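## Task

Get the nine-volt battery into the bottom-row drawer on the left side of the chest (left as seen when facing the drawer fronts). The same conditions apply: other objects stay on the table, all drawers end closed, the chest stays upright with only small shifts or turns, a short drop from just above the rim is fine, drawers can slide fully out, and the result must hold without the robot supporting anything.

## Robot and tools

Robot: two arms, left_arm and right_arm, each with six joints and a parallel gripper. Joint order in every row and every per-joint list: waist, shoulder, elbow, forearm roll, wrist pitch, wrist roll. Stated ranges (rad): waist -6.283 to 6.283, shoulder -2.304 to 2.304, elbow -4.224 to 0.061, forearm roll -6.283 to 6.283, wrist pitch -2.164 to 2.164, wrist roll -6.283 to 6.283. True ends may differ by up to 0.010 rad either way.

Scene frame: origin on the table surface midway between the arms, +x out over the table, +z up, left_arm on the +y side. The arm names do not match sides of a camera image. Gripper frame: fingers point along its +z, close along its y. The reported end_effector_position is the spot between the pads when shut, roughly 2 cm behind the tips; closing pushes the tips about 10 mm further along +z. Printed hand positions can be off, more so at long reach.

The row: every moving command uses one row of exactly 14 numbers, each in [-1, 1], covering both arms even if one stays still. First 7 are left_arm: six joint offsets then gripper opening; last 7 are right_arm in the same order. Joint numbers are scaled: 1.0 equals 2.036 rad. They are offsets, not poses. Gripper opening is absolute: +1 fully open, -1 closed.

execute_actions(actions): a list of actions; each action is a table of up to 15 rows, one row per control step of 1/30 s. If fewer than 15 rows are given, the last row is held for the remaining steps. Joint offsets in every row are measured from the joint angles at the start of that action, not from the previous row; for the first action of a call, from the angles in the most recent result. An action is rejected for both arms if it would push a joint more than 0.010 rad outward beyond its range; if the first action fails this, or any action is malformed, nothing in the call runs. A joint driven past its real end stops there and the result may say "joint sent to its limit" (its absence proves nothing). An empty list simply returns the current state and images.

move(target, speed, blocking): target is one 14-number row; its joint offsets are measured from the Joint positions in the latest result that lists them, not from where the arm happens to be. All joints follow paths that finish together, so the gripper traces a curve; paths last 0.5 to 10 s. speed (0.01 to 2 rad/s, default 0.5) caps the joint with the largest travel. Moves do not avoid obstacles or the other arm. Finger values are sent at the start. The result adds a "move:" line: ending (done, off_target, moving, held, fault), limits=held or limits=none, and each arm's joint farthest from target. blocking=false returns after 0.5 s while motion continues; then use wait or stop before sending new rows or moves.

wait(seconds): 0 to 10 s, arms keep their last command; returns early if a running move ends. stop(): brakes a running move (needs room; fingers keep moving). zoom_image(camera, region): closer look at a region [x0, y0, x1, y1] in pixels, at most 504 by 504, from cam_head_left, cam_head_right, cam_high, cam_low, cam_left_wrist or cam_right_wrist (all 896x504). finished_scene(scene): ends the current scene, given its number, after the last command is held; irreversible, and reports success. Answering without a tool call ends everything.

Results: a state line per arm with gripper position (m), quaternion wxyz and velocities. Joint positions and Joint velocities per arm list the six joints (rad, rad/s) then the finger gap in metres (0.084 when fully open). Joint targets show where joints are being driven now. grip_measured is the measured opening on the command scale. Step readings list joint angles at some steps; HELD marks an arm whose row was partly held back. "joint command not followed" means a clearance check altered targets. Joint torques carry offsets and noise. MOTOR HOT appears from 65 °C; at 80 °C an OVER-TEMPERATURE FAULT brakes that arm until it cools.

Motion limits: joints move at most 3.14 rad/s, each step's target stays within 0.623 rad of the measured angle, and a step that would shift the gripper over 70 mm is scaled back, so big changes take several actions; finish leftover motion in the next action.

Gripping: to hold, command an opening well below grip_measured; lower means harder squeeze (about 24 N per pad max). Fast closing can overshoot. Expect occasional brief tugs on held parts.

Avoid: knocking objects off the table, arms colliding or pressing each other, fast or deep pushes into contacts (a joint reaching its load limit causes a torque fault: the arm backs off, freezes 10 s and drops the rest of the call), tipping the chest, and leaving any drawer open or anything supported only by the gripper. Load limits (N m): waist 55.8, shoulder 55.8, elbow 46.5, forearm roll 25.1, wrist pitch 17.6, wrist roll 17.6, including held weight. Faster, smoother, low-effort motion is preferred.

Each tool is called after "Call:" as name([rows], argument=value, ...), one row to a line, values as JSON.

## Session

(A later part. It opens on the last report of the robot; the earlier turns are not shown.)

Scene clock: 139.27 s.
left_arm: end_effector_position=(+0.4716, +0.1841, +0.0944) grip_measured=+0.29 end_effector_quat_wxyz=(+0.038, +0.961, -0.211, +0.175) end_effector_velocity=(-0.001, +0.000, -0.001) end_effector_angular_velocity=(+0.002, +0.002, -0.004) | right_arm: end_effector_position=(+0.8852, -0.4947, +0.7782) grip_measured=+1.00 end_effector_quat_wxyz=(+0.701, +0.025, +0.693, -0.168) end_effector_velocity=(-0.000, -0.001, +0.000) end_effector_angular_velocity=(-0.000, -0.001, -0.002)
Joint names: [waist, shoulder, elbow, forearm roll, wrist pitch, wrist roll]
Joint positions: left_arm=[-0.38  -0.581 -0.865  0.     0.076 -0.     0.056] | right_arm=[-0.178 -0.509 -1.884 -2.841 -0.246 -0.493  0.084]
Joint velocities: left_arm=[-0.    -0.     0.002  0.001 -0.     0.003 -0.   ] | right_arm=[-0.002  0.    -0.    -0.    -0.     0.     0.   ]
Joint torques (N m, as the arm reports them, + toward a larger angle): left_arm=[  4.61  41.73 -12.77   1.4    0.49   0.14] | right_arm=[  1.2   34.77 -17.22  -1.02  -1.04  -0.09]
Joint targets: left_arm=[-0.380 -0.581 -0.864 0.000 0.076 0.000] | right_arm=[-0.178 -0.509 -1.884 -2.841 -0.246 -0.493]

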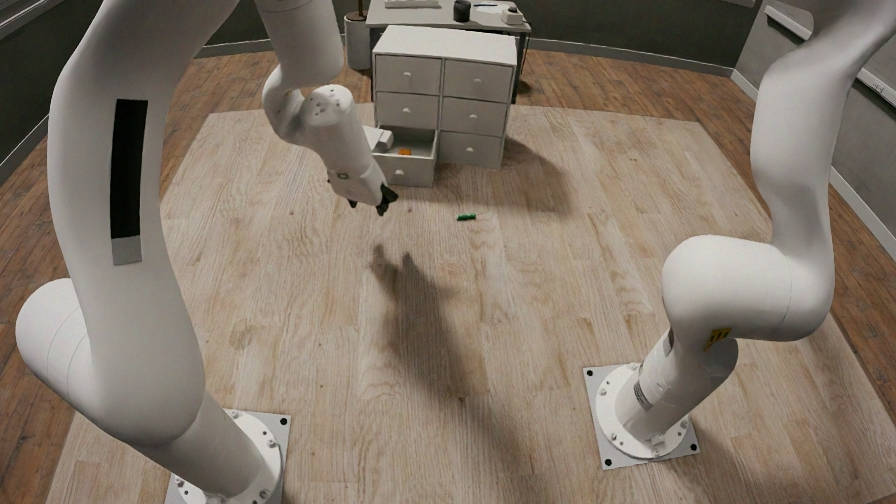

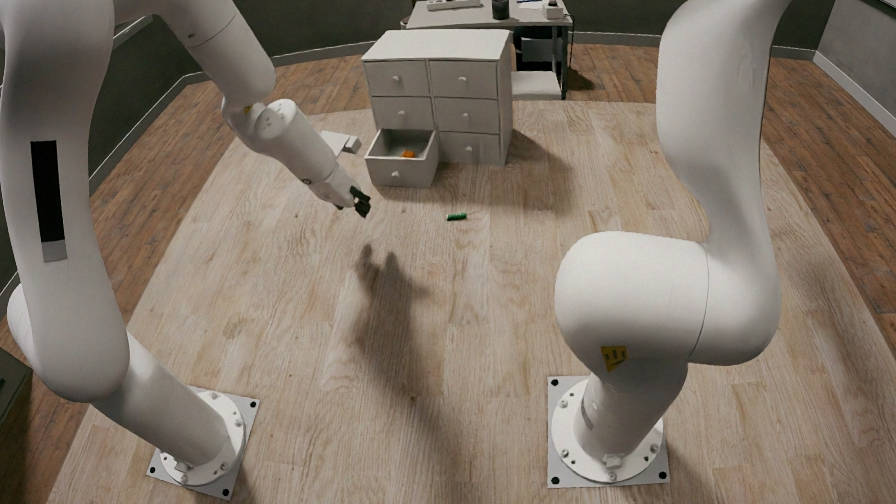

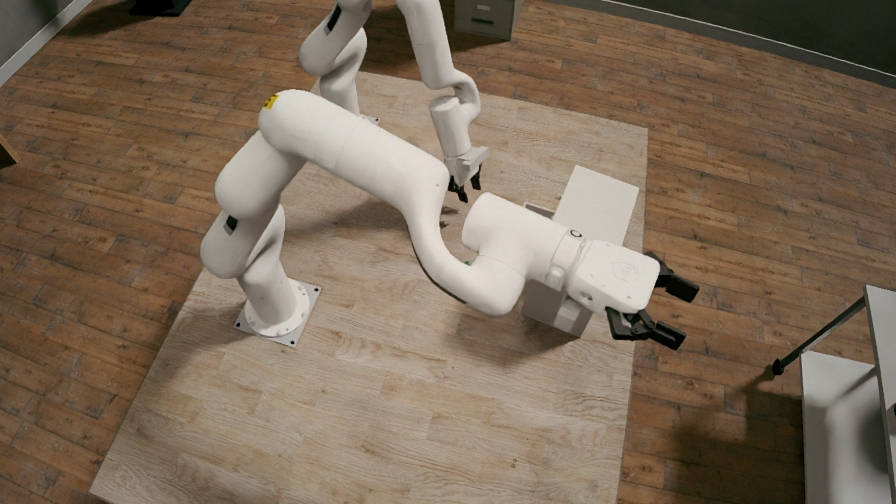

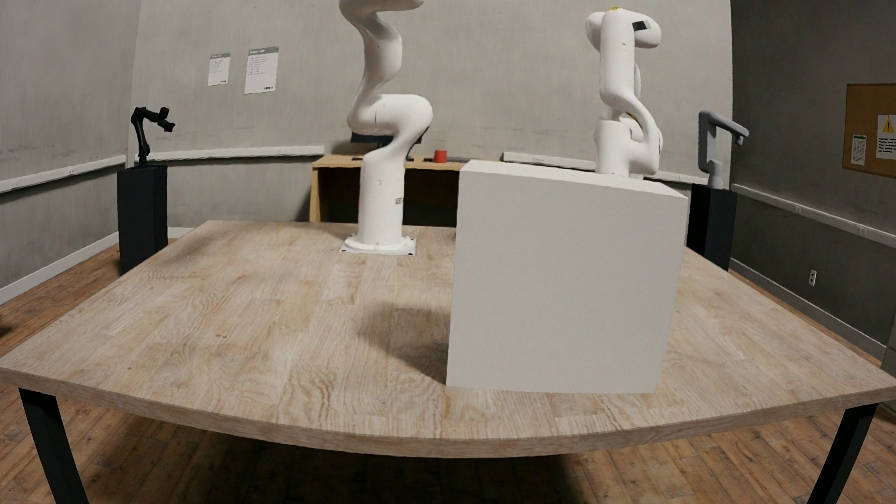

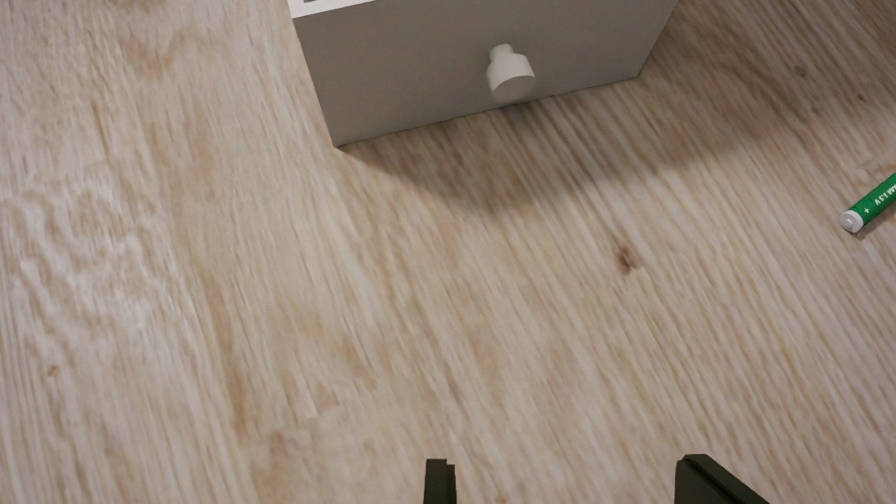

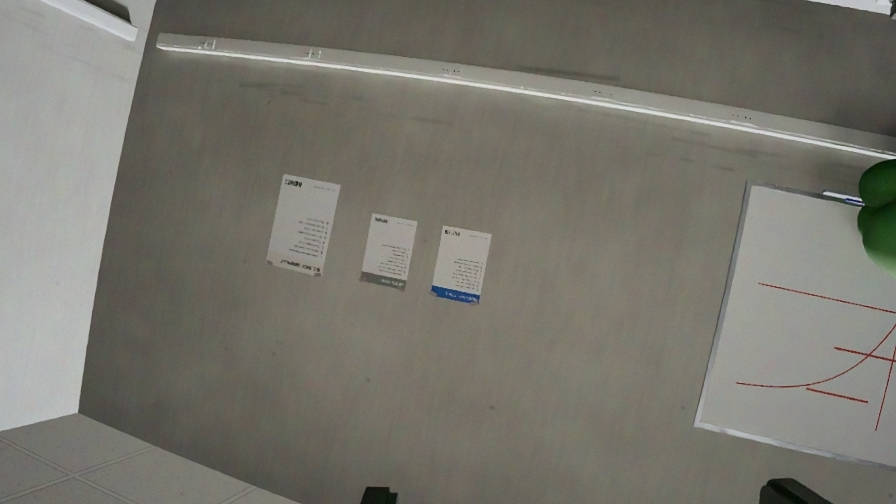

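Call:
move(target=[0,-0.2,0,0,0.634,0,0.3,0,0,0,0,0,0,1], speed=0.7)

Call:
move(target=[0,-0.02,-0.075,0,-0.06,0,0.3,0,0,0,0,0,0,1], speed=0.1)

Scene clock: 146.73 s.
left_arm: end_effector_position=(+0.5536, +0.1463, +0.0591) grip_measured=+0.29 end_effector_quat_wxyz=(+0.125, +0.794, -0.174, +0.569) end_effector_velocity=(-0.001, +0.000, -0.000) end_effector_angular_velocity=(-0.001, +0.001, -0.000) | right_arm: end_effector_position=(+0.8852, -0.4947, +0.7782) grip_measured=+1.00 end_effector_quat_wxyz=(+0.701, +0.025, +0.693, -0.168) end_effector_velocity=(+0.000, +0.002, +0.001) end_effector_angular_velocity=(-0.000, -0.001, +0.002)
Joint names: [waist, shoulder, elbow, forearm roll, wrist pitch, wrist roll]
Joint positions: left_arm=[-0.38  -0.987 -0.865  0.     1.366 -0.     0.056] | right_arm=[-0.178 -0.509 -1.884 -2.841 -0.246 -0.493  0.084]
Joint velocities: left_arm=[ 0.    -0.     0.001  0.001  0.001 -0.001 -0.   ] | right_arm=[ 0.002 -0.    -0.002  0.    -0.    -0.     0.   ]
Joint torques (N m, as the arm reports them, + toward a larger angle): left_arm=[-0.73 50.48 -7.63  0.98  1.72 -0.01] | right_arm=[ -0.05  34.76 -17.95  -0.03  -1.11  -0.12]
Joint targets: left_arm=[-0.380 -0.988 -0.865 0.000 1.367 -0.000] | right_arm=[-0.178 -0.509 -1.884 -2.841 -0.246 -0.493]
move: done; limits=none; left_arm: farthest joint: the shoulder, 0.001 radians from its target (0.407 radians at the start); right_arm: farthest joint: the waist, 0.000 radians from its target (0.000 radians at the start)

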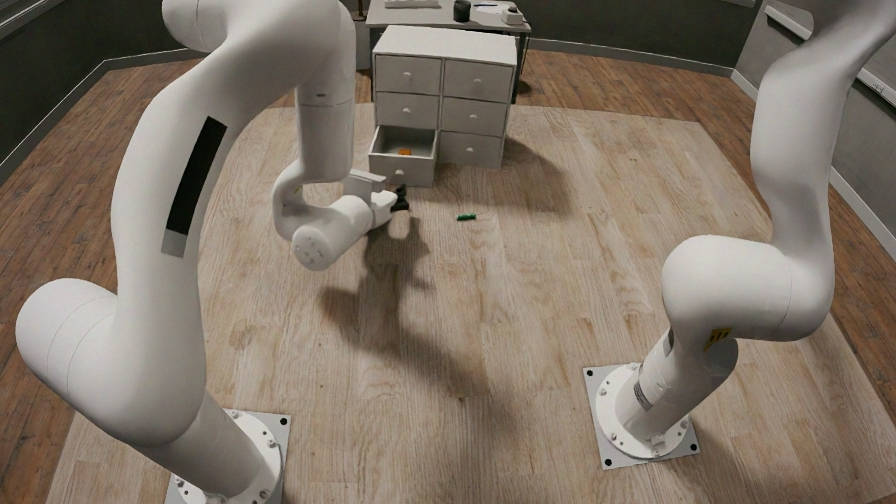

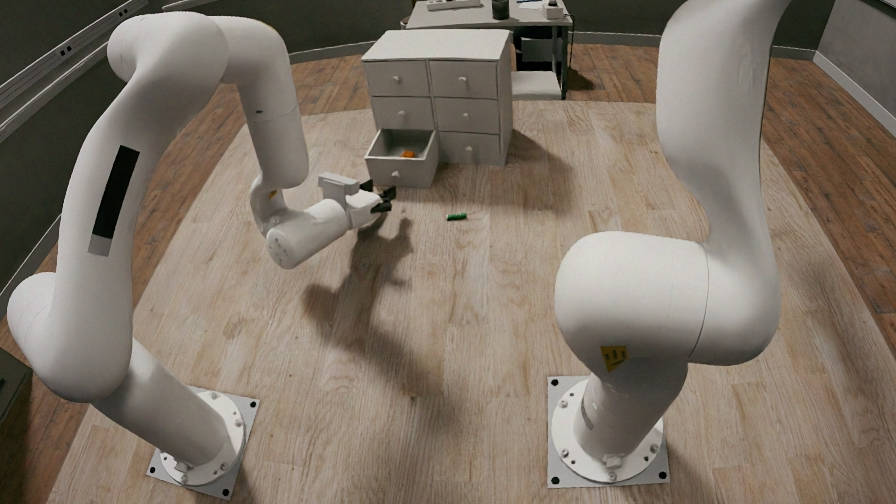

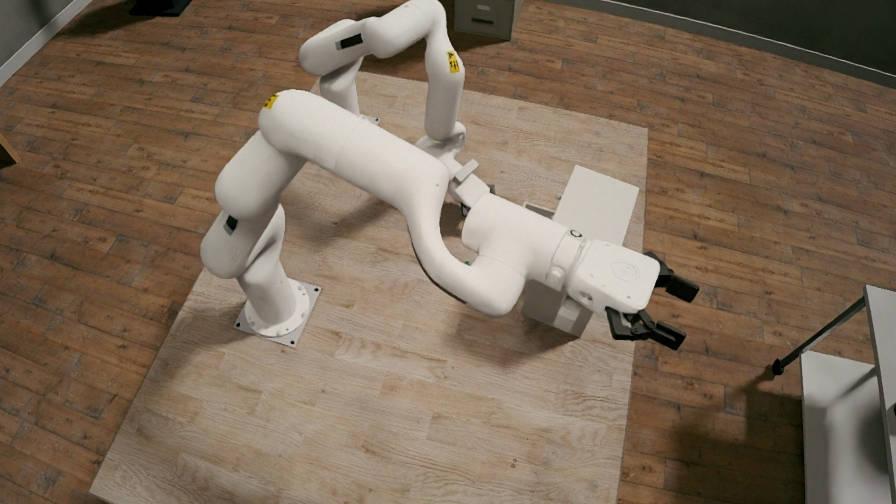

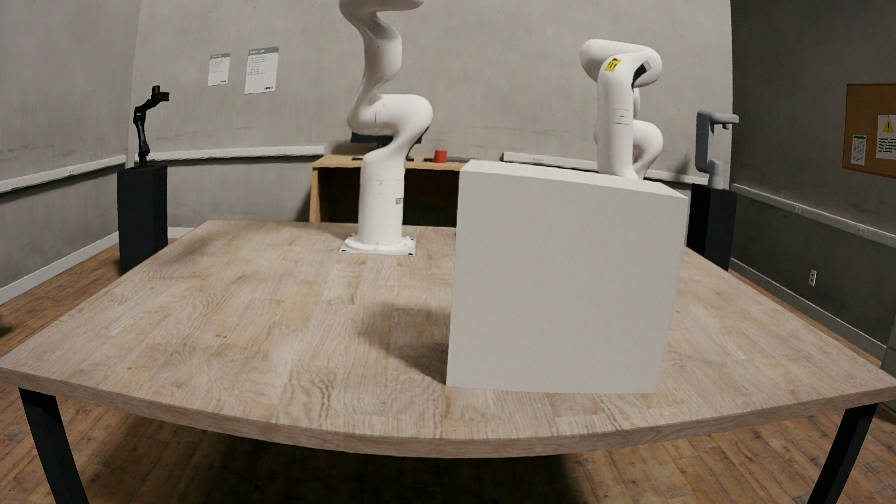

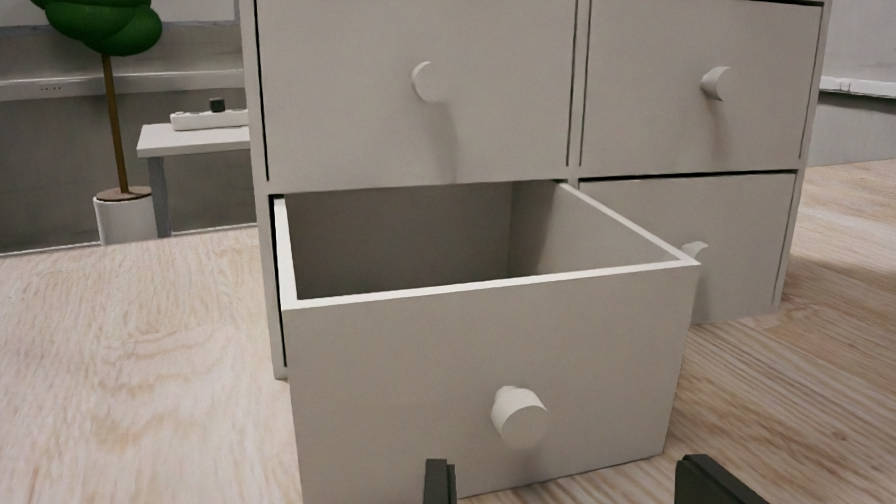

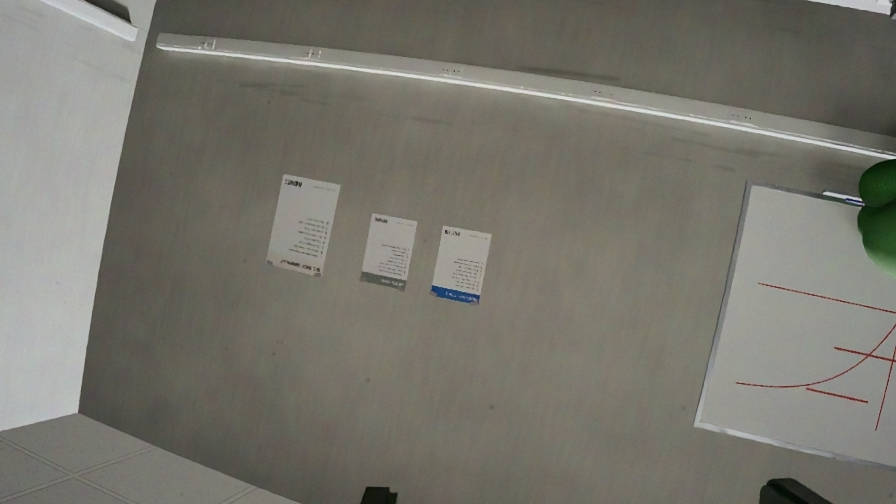

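Scene clock: 148.57 s.
left_arm: end_effector_position=(+0.6047, +0.1227, +0.0569) grip_measured=+0.29 end_effector_quat_wxyz=(+0.124, +0.797, -0.175, +0.565) end_effector_velocity=(+0.000, -0.000, +0.000) end_effector_angular_velocity=(-0.001, -0.000, -0.000) | right_arm: end_effector_position=(+0.8852, -0.4947, +0.7782) grip_measured=+1.00 end_effector_quat_wxyz=(+0.701, +0.025, +0.693, -0.168) end_effector_velocity=(-0.000, -0.001, -0.000) end_effector_angular_velocity=(+0.001, +0.001, -0.001)
Joint names: [waist, shoulder, elbow, forearm roll, wrist pitch, wrist roll]
Joint positions: left_arm=[-0.38  -1.028 -1.017  0.     1.244 -0.     0.056] | right_arm=[-0.178 -0.509 -1.884 -2.841 -0.246 -0.493  0.084]
Joint velocities: left_arm=[-0.    -0.    -0.001  0.    -0.    -0.001  0.   ] | right_arm=[-0.001 -0.     0.     0.     0.001  0.    -0.   ]
Joint torques (N m, as the arm reports them, + toward a larger angle): left_arm=[-0.77 51.15 -6.53  2.19  1.69 -0.15] | right_arm=[  1.04  34.74 -18.38  -1.13  -1.05  -0.34]
Joint targets: left_arm=[-0.380 -1.028 -1.018 0.000 1.244 -0.000] | right_arm=[-0.178 -0.509 -1.884 -2.841 -0.246 -0.493]
move: done; limits=none; left_arm: farthest joint: the waist, 0.000 radians from its target (0.000 radians at the start); right_arm: farthest joint: the waist, 0.000 radians from its target (0.000 radians at the start)

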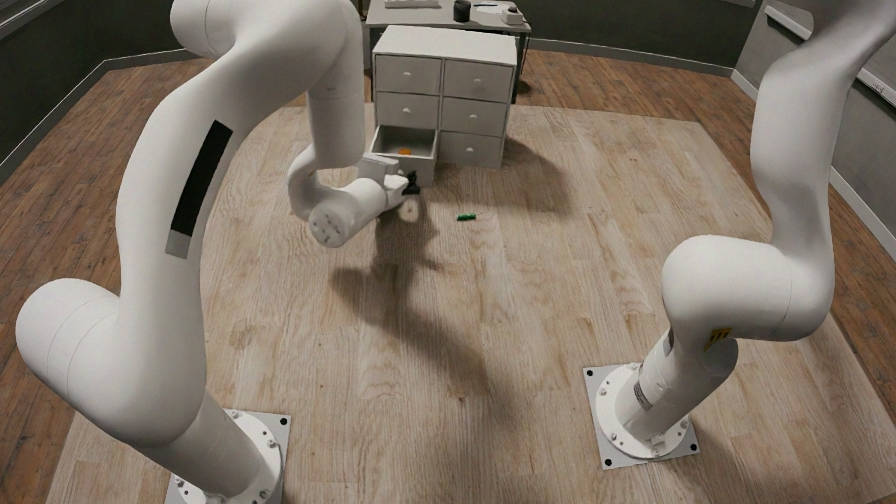

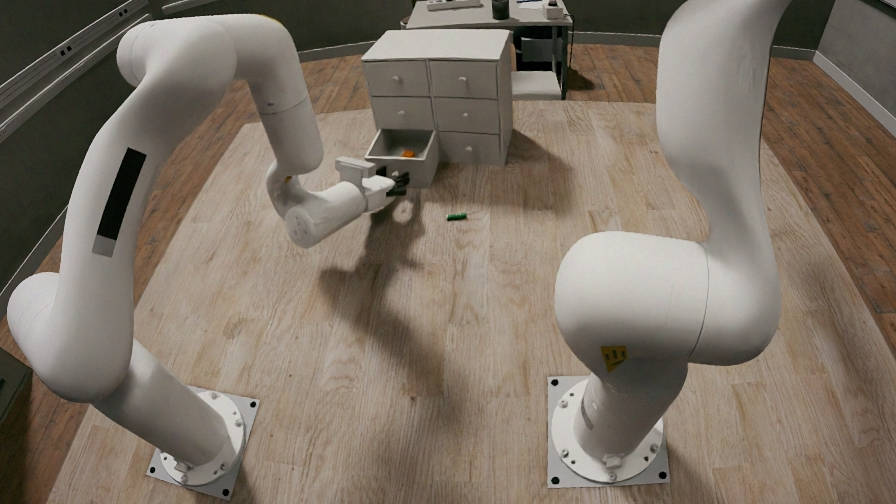

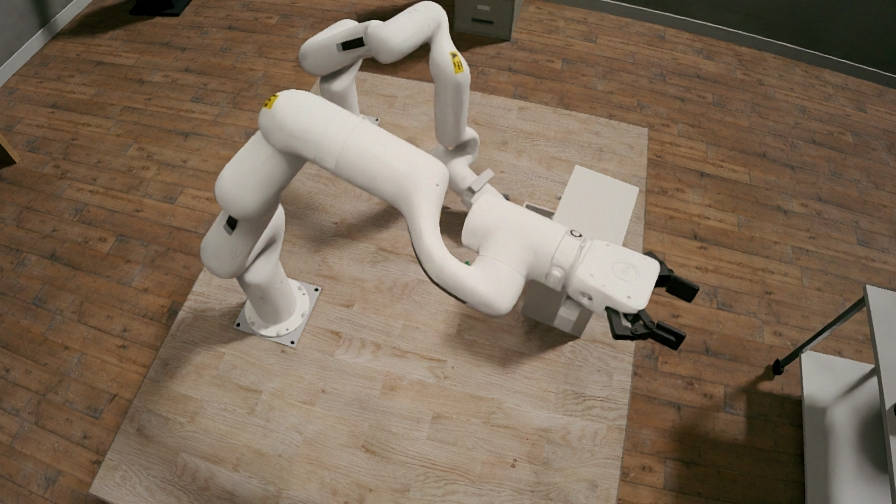

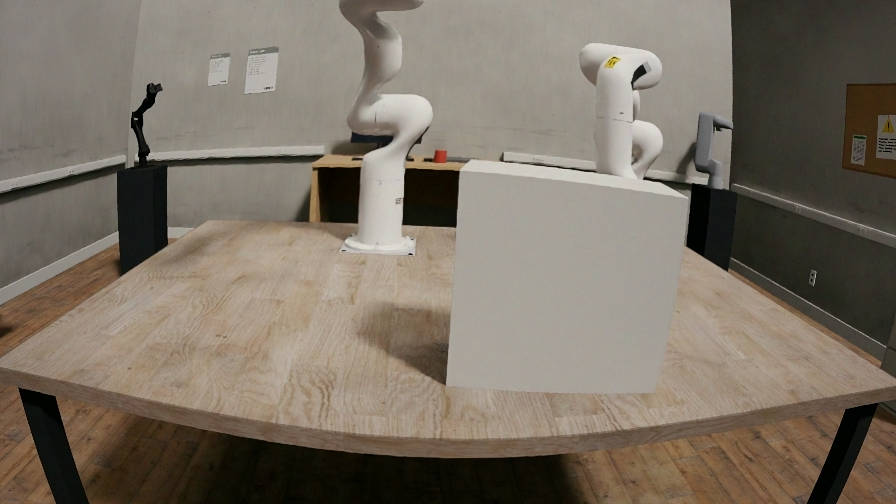

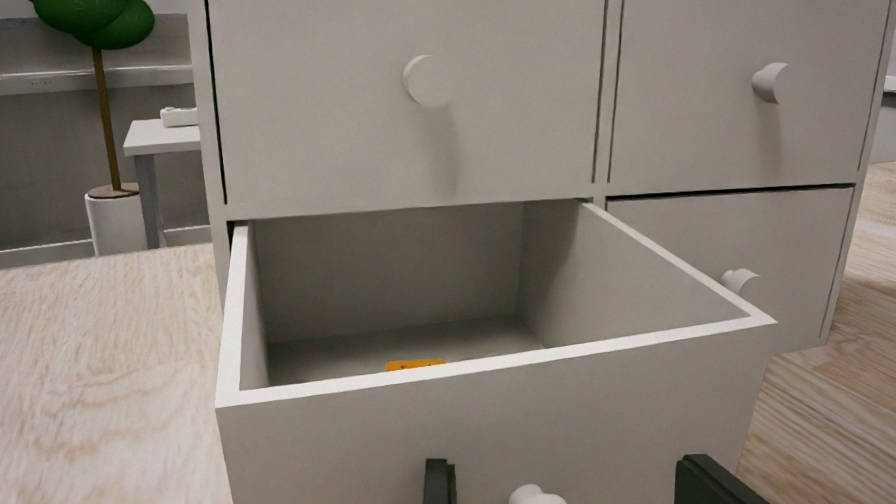

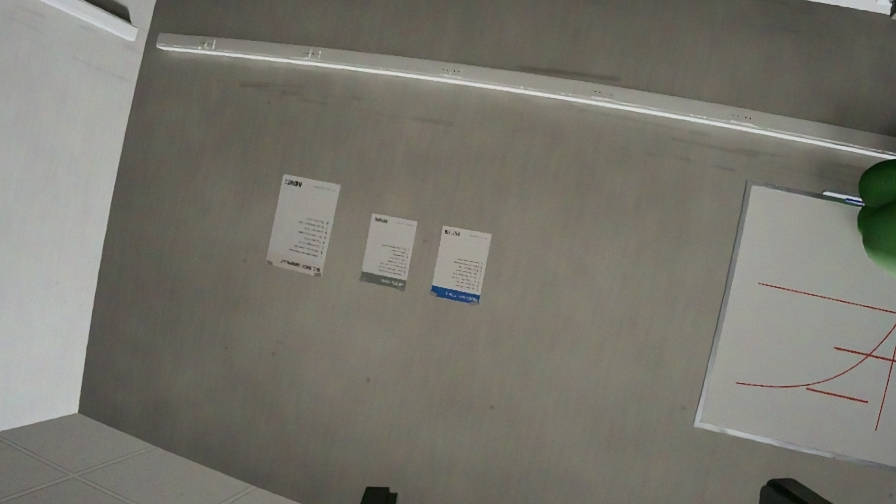

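Call:
move(target=[0.012,-0.0167,-0.0624,0,-0.055,0,0.3,0,0,0,0,0,0,1], speed=0.07)

Call:
move(target=[0.01,-0.036,-0.11,0,-0.0815,0,0.3,0,0,0,0,0,0,1], speed=0.07)

Scene clock: 153.50 s.
left_arm: end_effector_position=(+0.6523, +0.1211, +0.0564) grip_measured=+0.29 end_effector_quat_wxyz=(+0.116, +0.804, -0.166, +0.559) end_effector_velocity=(-0.000, +0.001, -0.001) end_effector_angular_velocity=(+0.001, +0.001, +0.000) | right_arm: end_effector_position=(+0.8852, -0.4947, +0.7782) grip_measured=+1.00 end_effector_quat_wxyz=(+0.701, +0.025, +0.693, -0.168) end_effector_velocity=(+0.000, +0.000, -0.001) end_effector_angular_velocity=(-0.001, +0.001, +0.000)
Joint names: [waist, shoulder, elbow, forearm roll, wrist pitch, wrist roll]
Joint positions: left_arm=[-0.356 -1.062 -1.144  0.     1.132 -0.     0.056] | right_arm=[-0.178 -0.509 -1.884 -2.841 -0.246 -0.493  0.084]
Joint velocities: left_arm=[ 0.    -0.001  0.001 -0.    -0.     0.001 -0.   ] | right_arm=[ 0.001 -0.     0.001 -0.    -0.    -0.001 -0.   ]
Joint torques (N m, as the arm reports them, + toward a larger angle): left_arm=[ 0.95 55.73 -9.72  2.15  1.59  0.13] | right_arm=[ -0.95  34.25 -19.96  -0.12  -0.87  -0.32]
Joint targets: left_arm=[-0.356 -1.062 -1.144 0.000 1.132 -0.000] | right_arm=[-0.178 -0.509 -1.884 -2.841 -0.246 -0.493]
move: done; limits=none; left_arm: farthest joint: the waist, 0.000 radians from its target (0.024 radians at the start); right_arm: farthest joint: the waist, 0.000 radians from its target (0.000 radians at the start)

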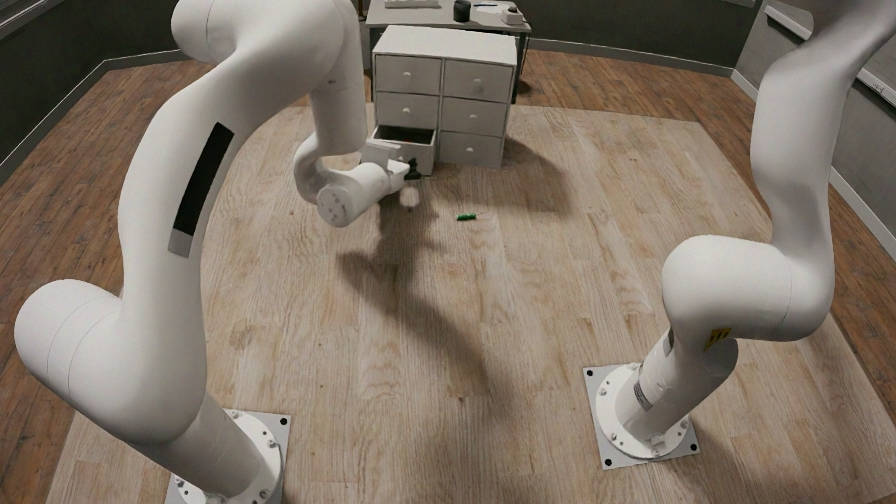

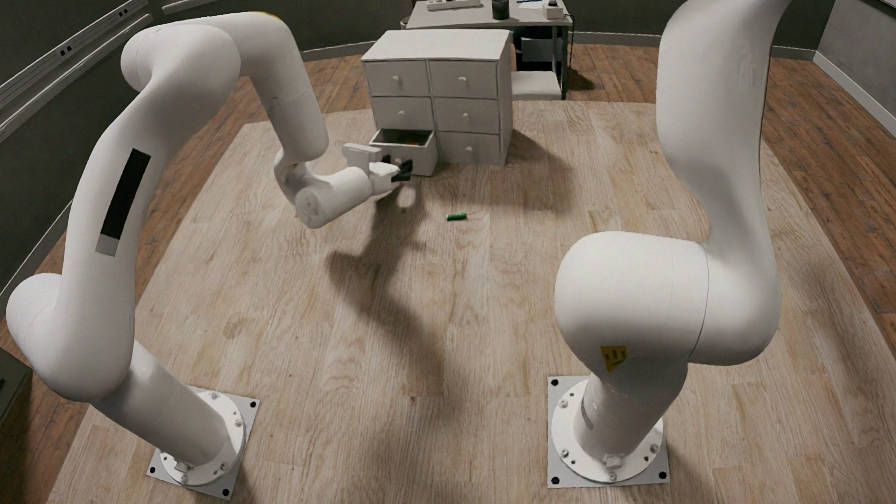

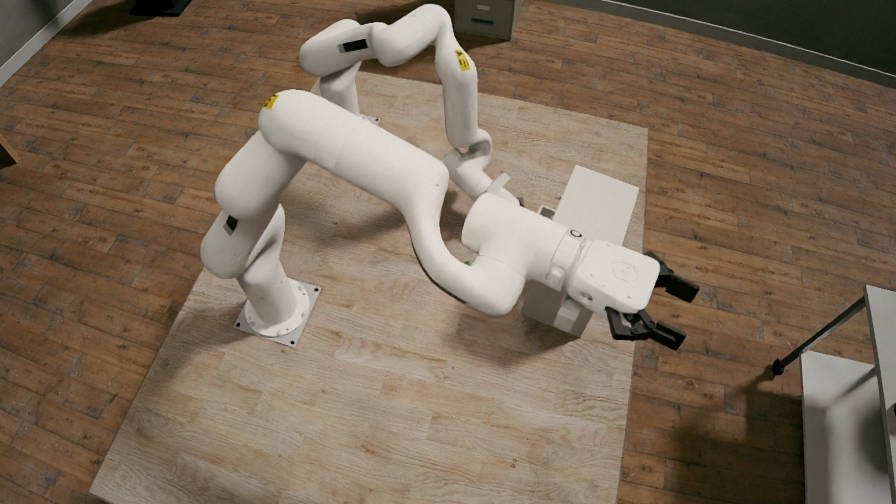

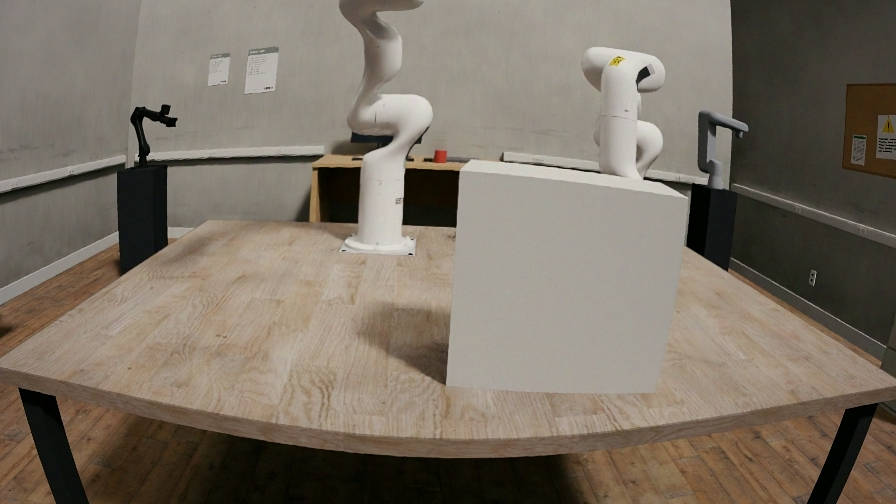

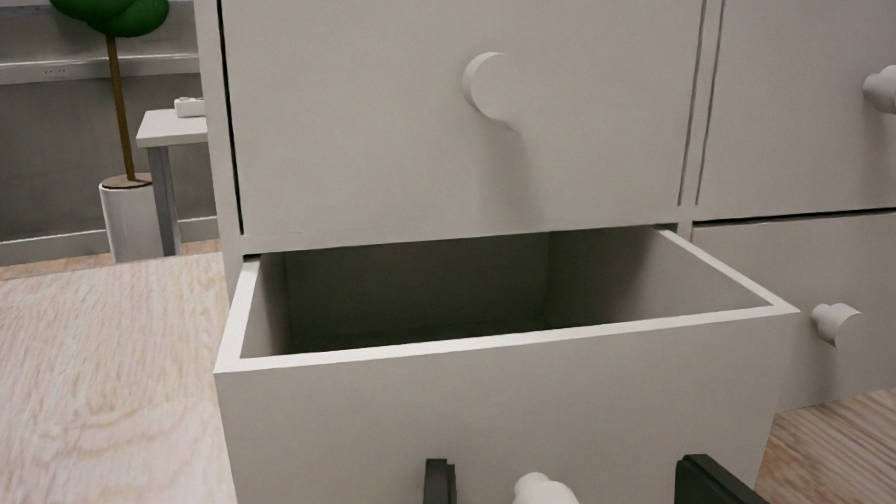

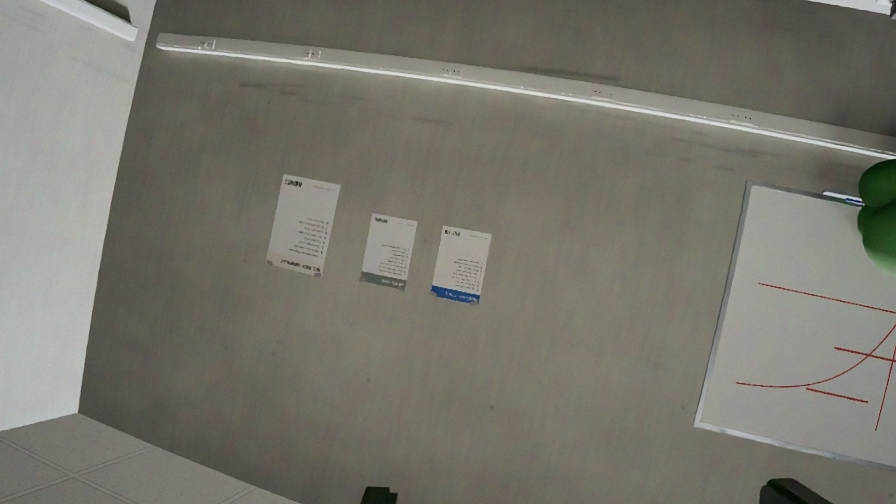

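Scene clock: 157.00 s.
left_arm: end_effector_position=(+0.7242, +0.1083, +0.0596) grip_measured=+0.29 end_effector_quat_wxyz=(+0.109, +0.810, -0.159, +0.554) end_effector_velocity=(+0.000, -0.000, +0.000) end_effector_angular_velocity=(+0.001, -0.001, -0.001) | right_arm: end_effector_position=(+0.8852, -0.4947, +0.7782) grip_measured=+1.00 end_effector_quat_wxyz=(+0.701, +0.025, +0.693, -0.168) end_effector_velocity=(-0.000, +0.000, +0.001) end_effector_angular_velocity=(-0.000, -0.001, +0.000)
Joint names: [waist, shoulder, elbow, forearm roll, wrist pitch, wrist roll]
Joint positions: left_arm=[-0.335 -1.136 -1.368  0.     0.966 -0.     0.056] | right_arm=[-0.178 -0.509 -1.884 -2.841 -0.246 -0.493  0.084]
Joint velocities: left_arm=[-0.     0.    -0.     0.001  0.     0.002  0.   ] | right_arm=[ 0.    -0.    -0.002 -0.     0.     0.    -0.   ]
Joint torques (N m, as the arm reports them, + toward a larger angle): left_arm=[  3.13  61.53 -14.     1.11   2.2    0.17] | right_arm=[  0.18  35.36 -18.31  -1.    -0.97  -0.49]
Joint targets: left_arm=[-0.335 -1.135 -1.368 0.000 0.966 -0.000] | right_arm=[-0.178 -0.509 -1.884 -2.841 -0.246 -0.493]
move: done; limits=none; left_arm: farthest joint: the waist, 0.000 radians from its target (0.020 radians at the start); right_arm: farthest joint: the waist, 0.000 radians from its target (0.000 radians at the start)

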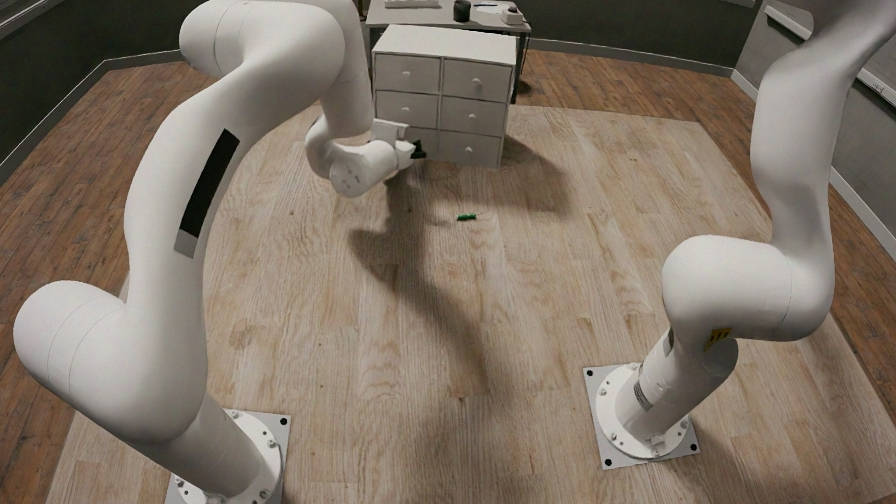

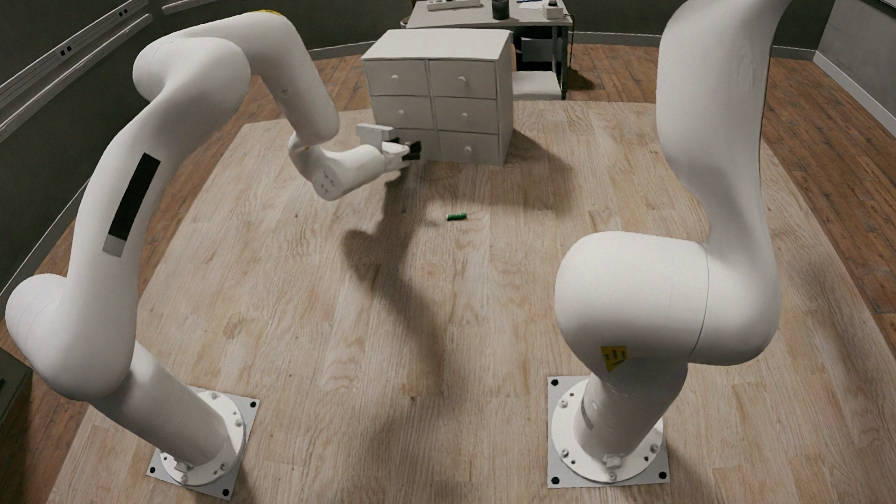

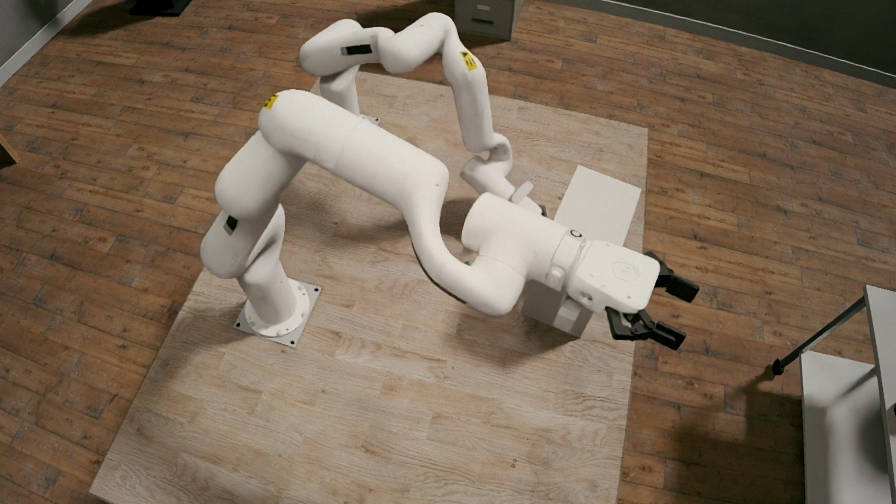

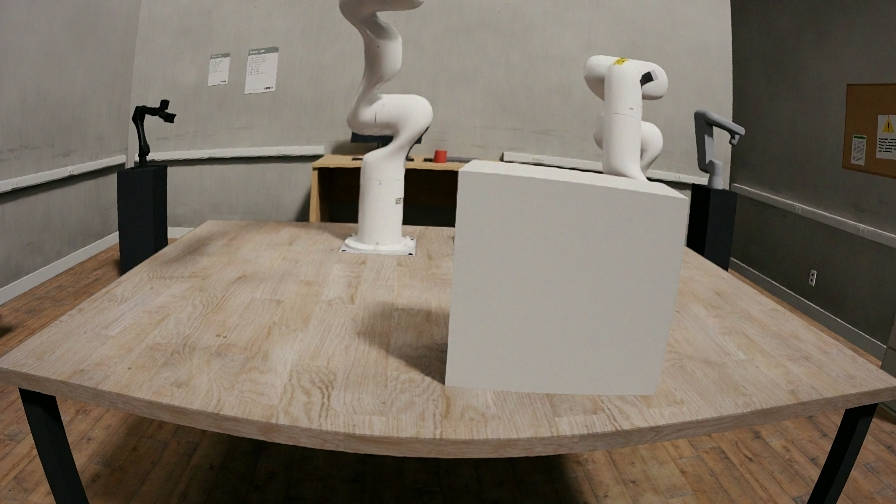

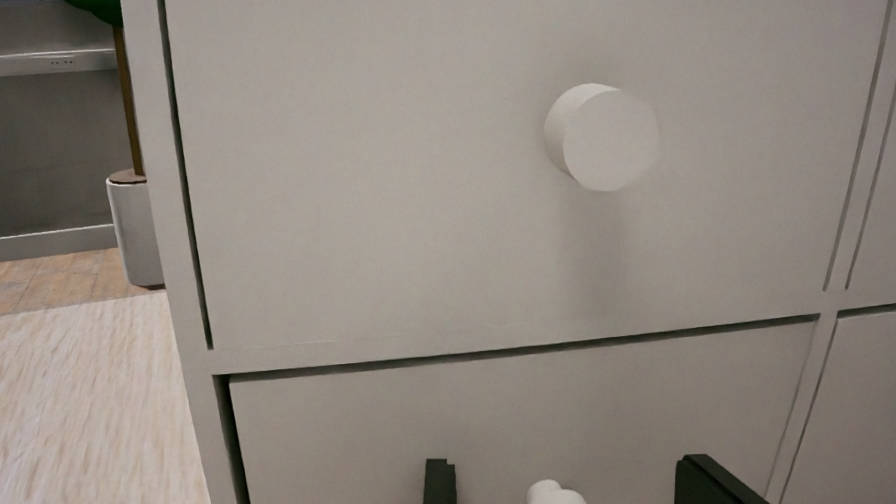

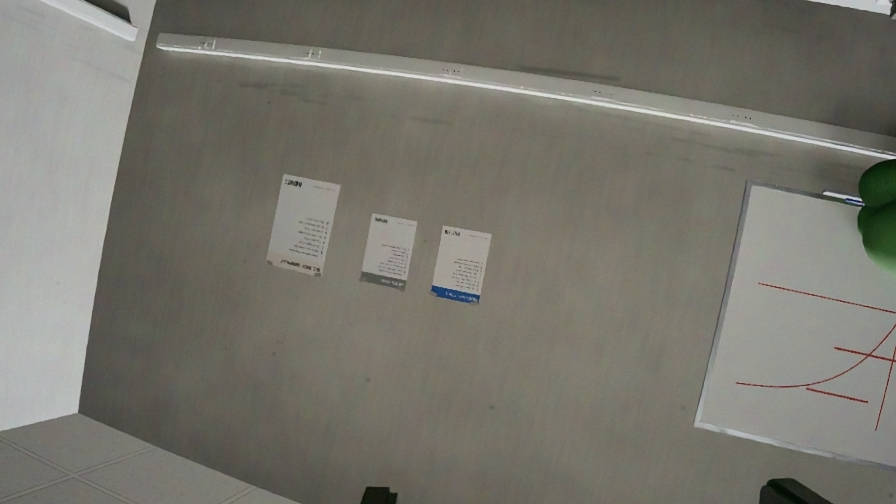

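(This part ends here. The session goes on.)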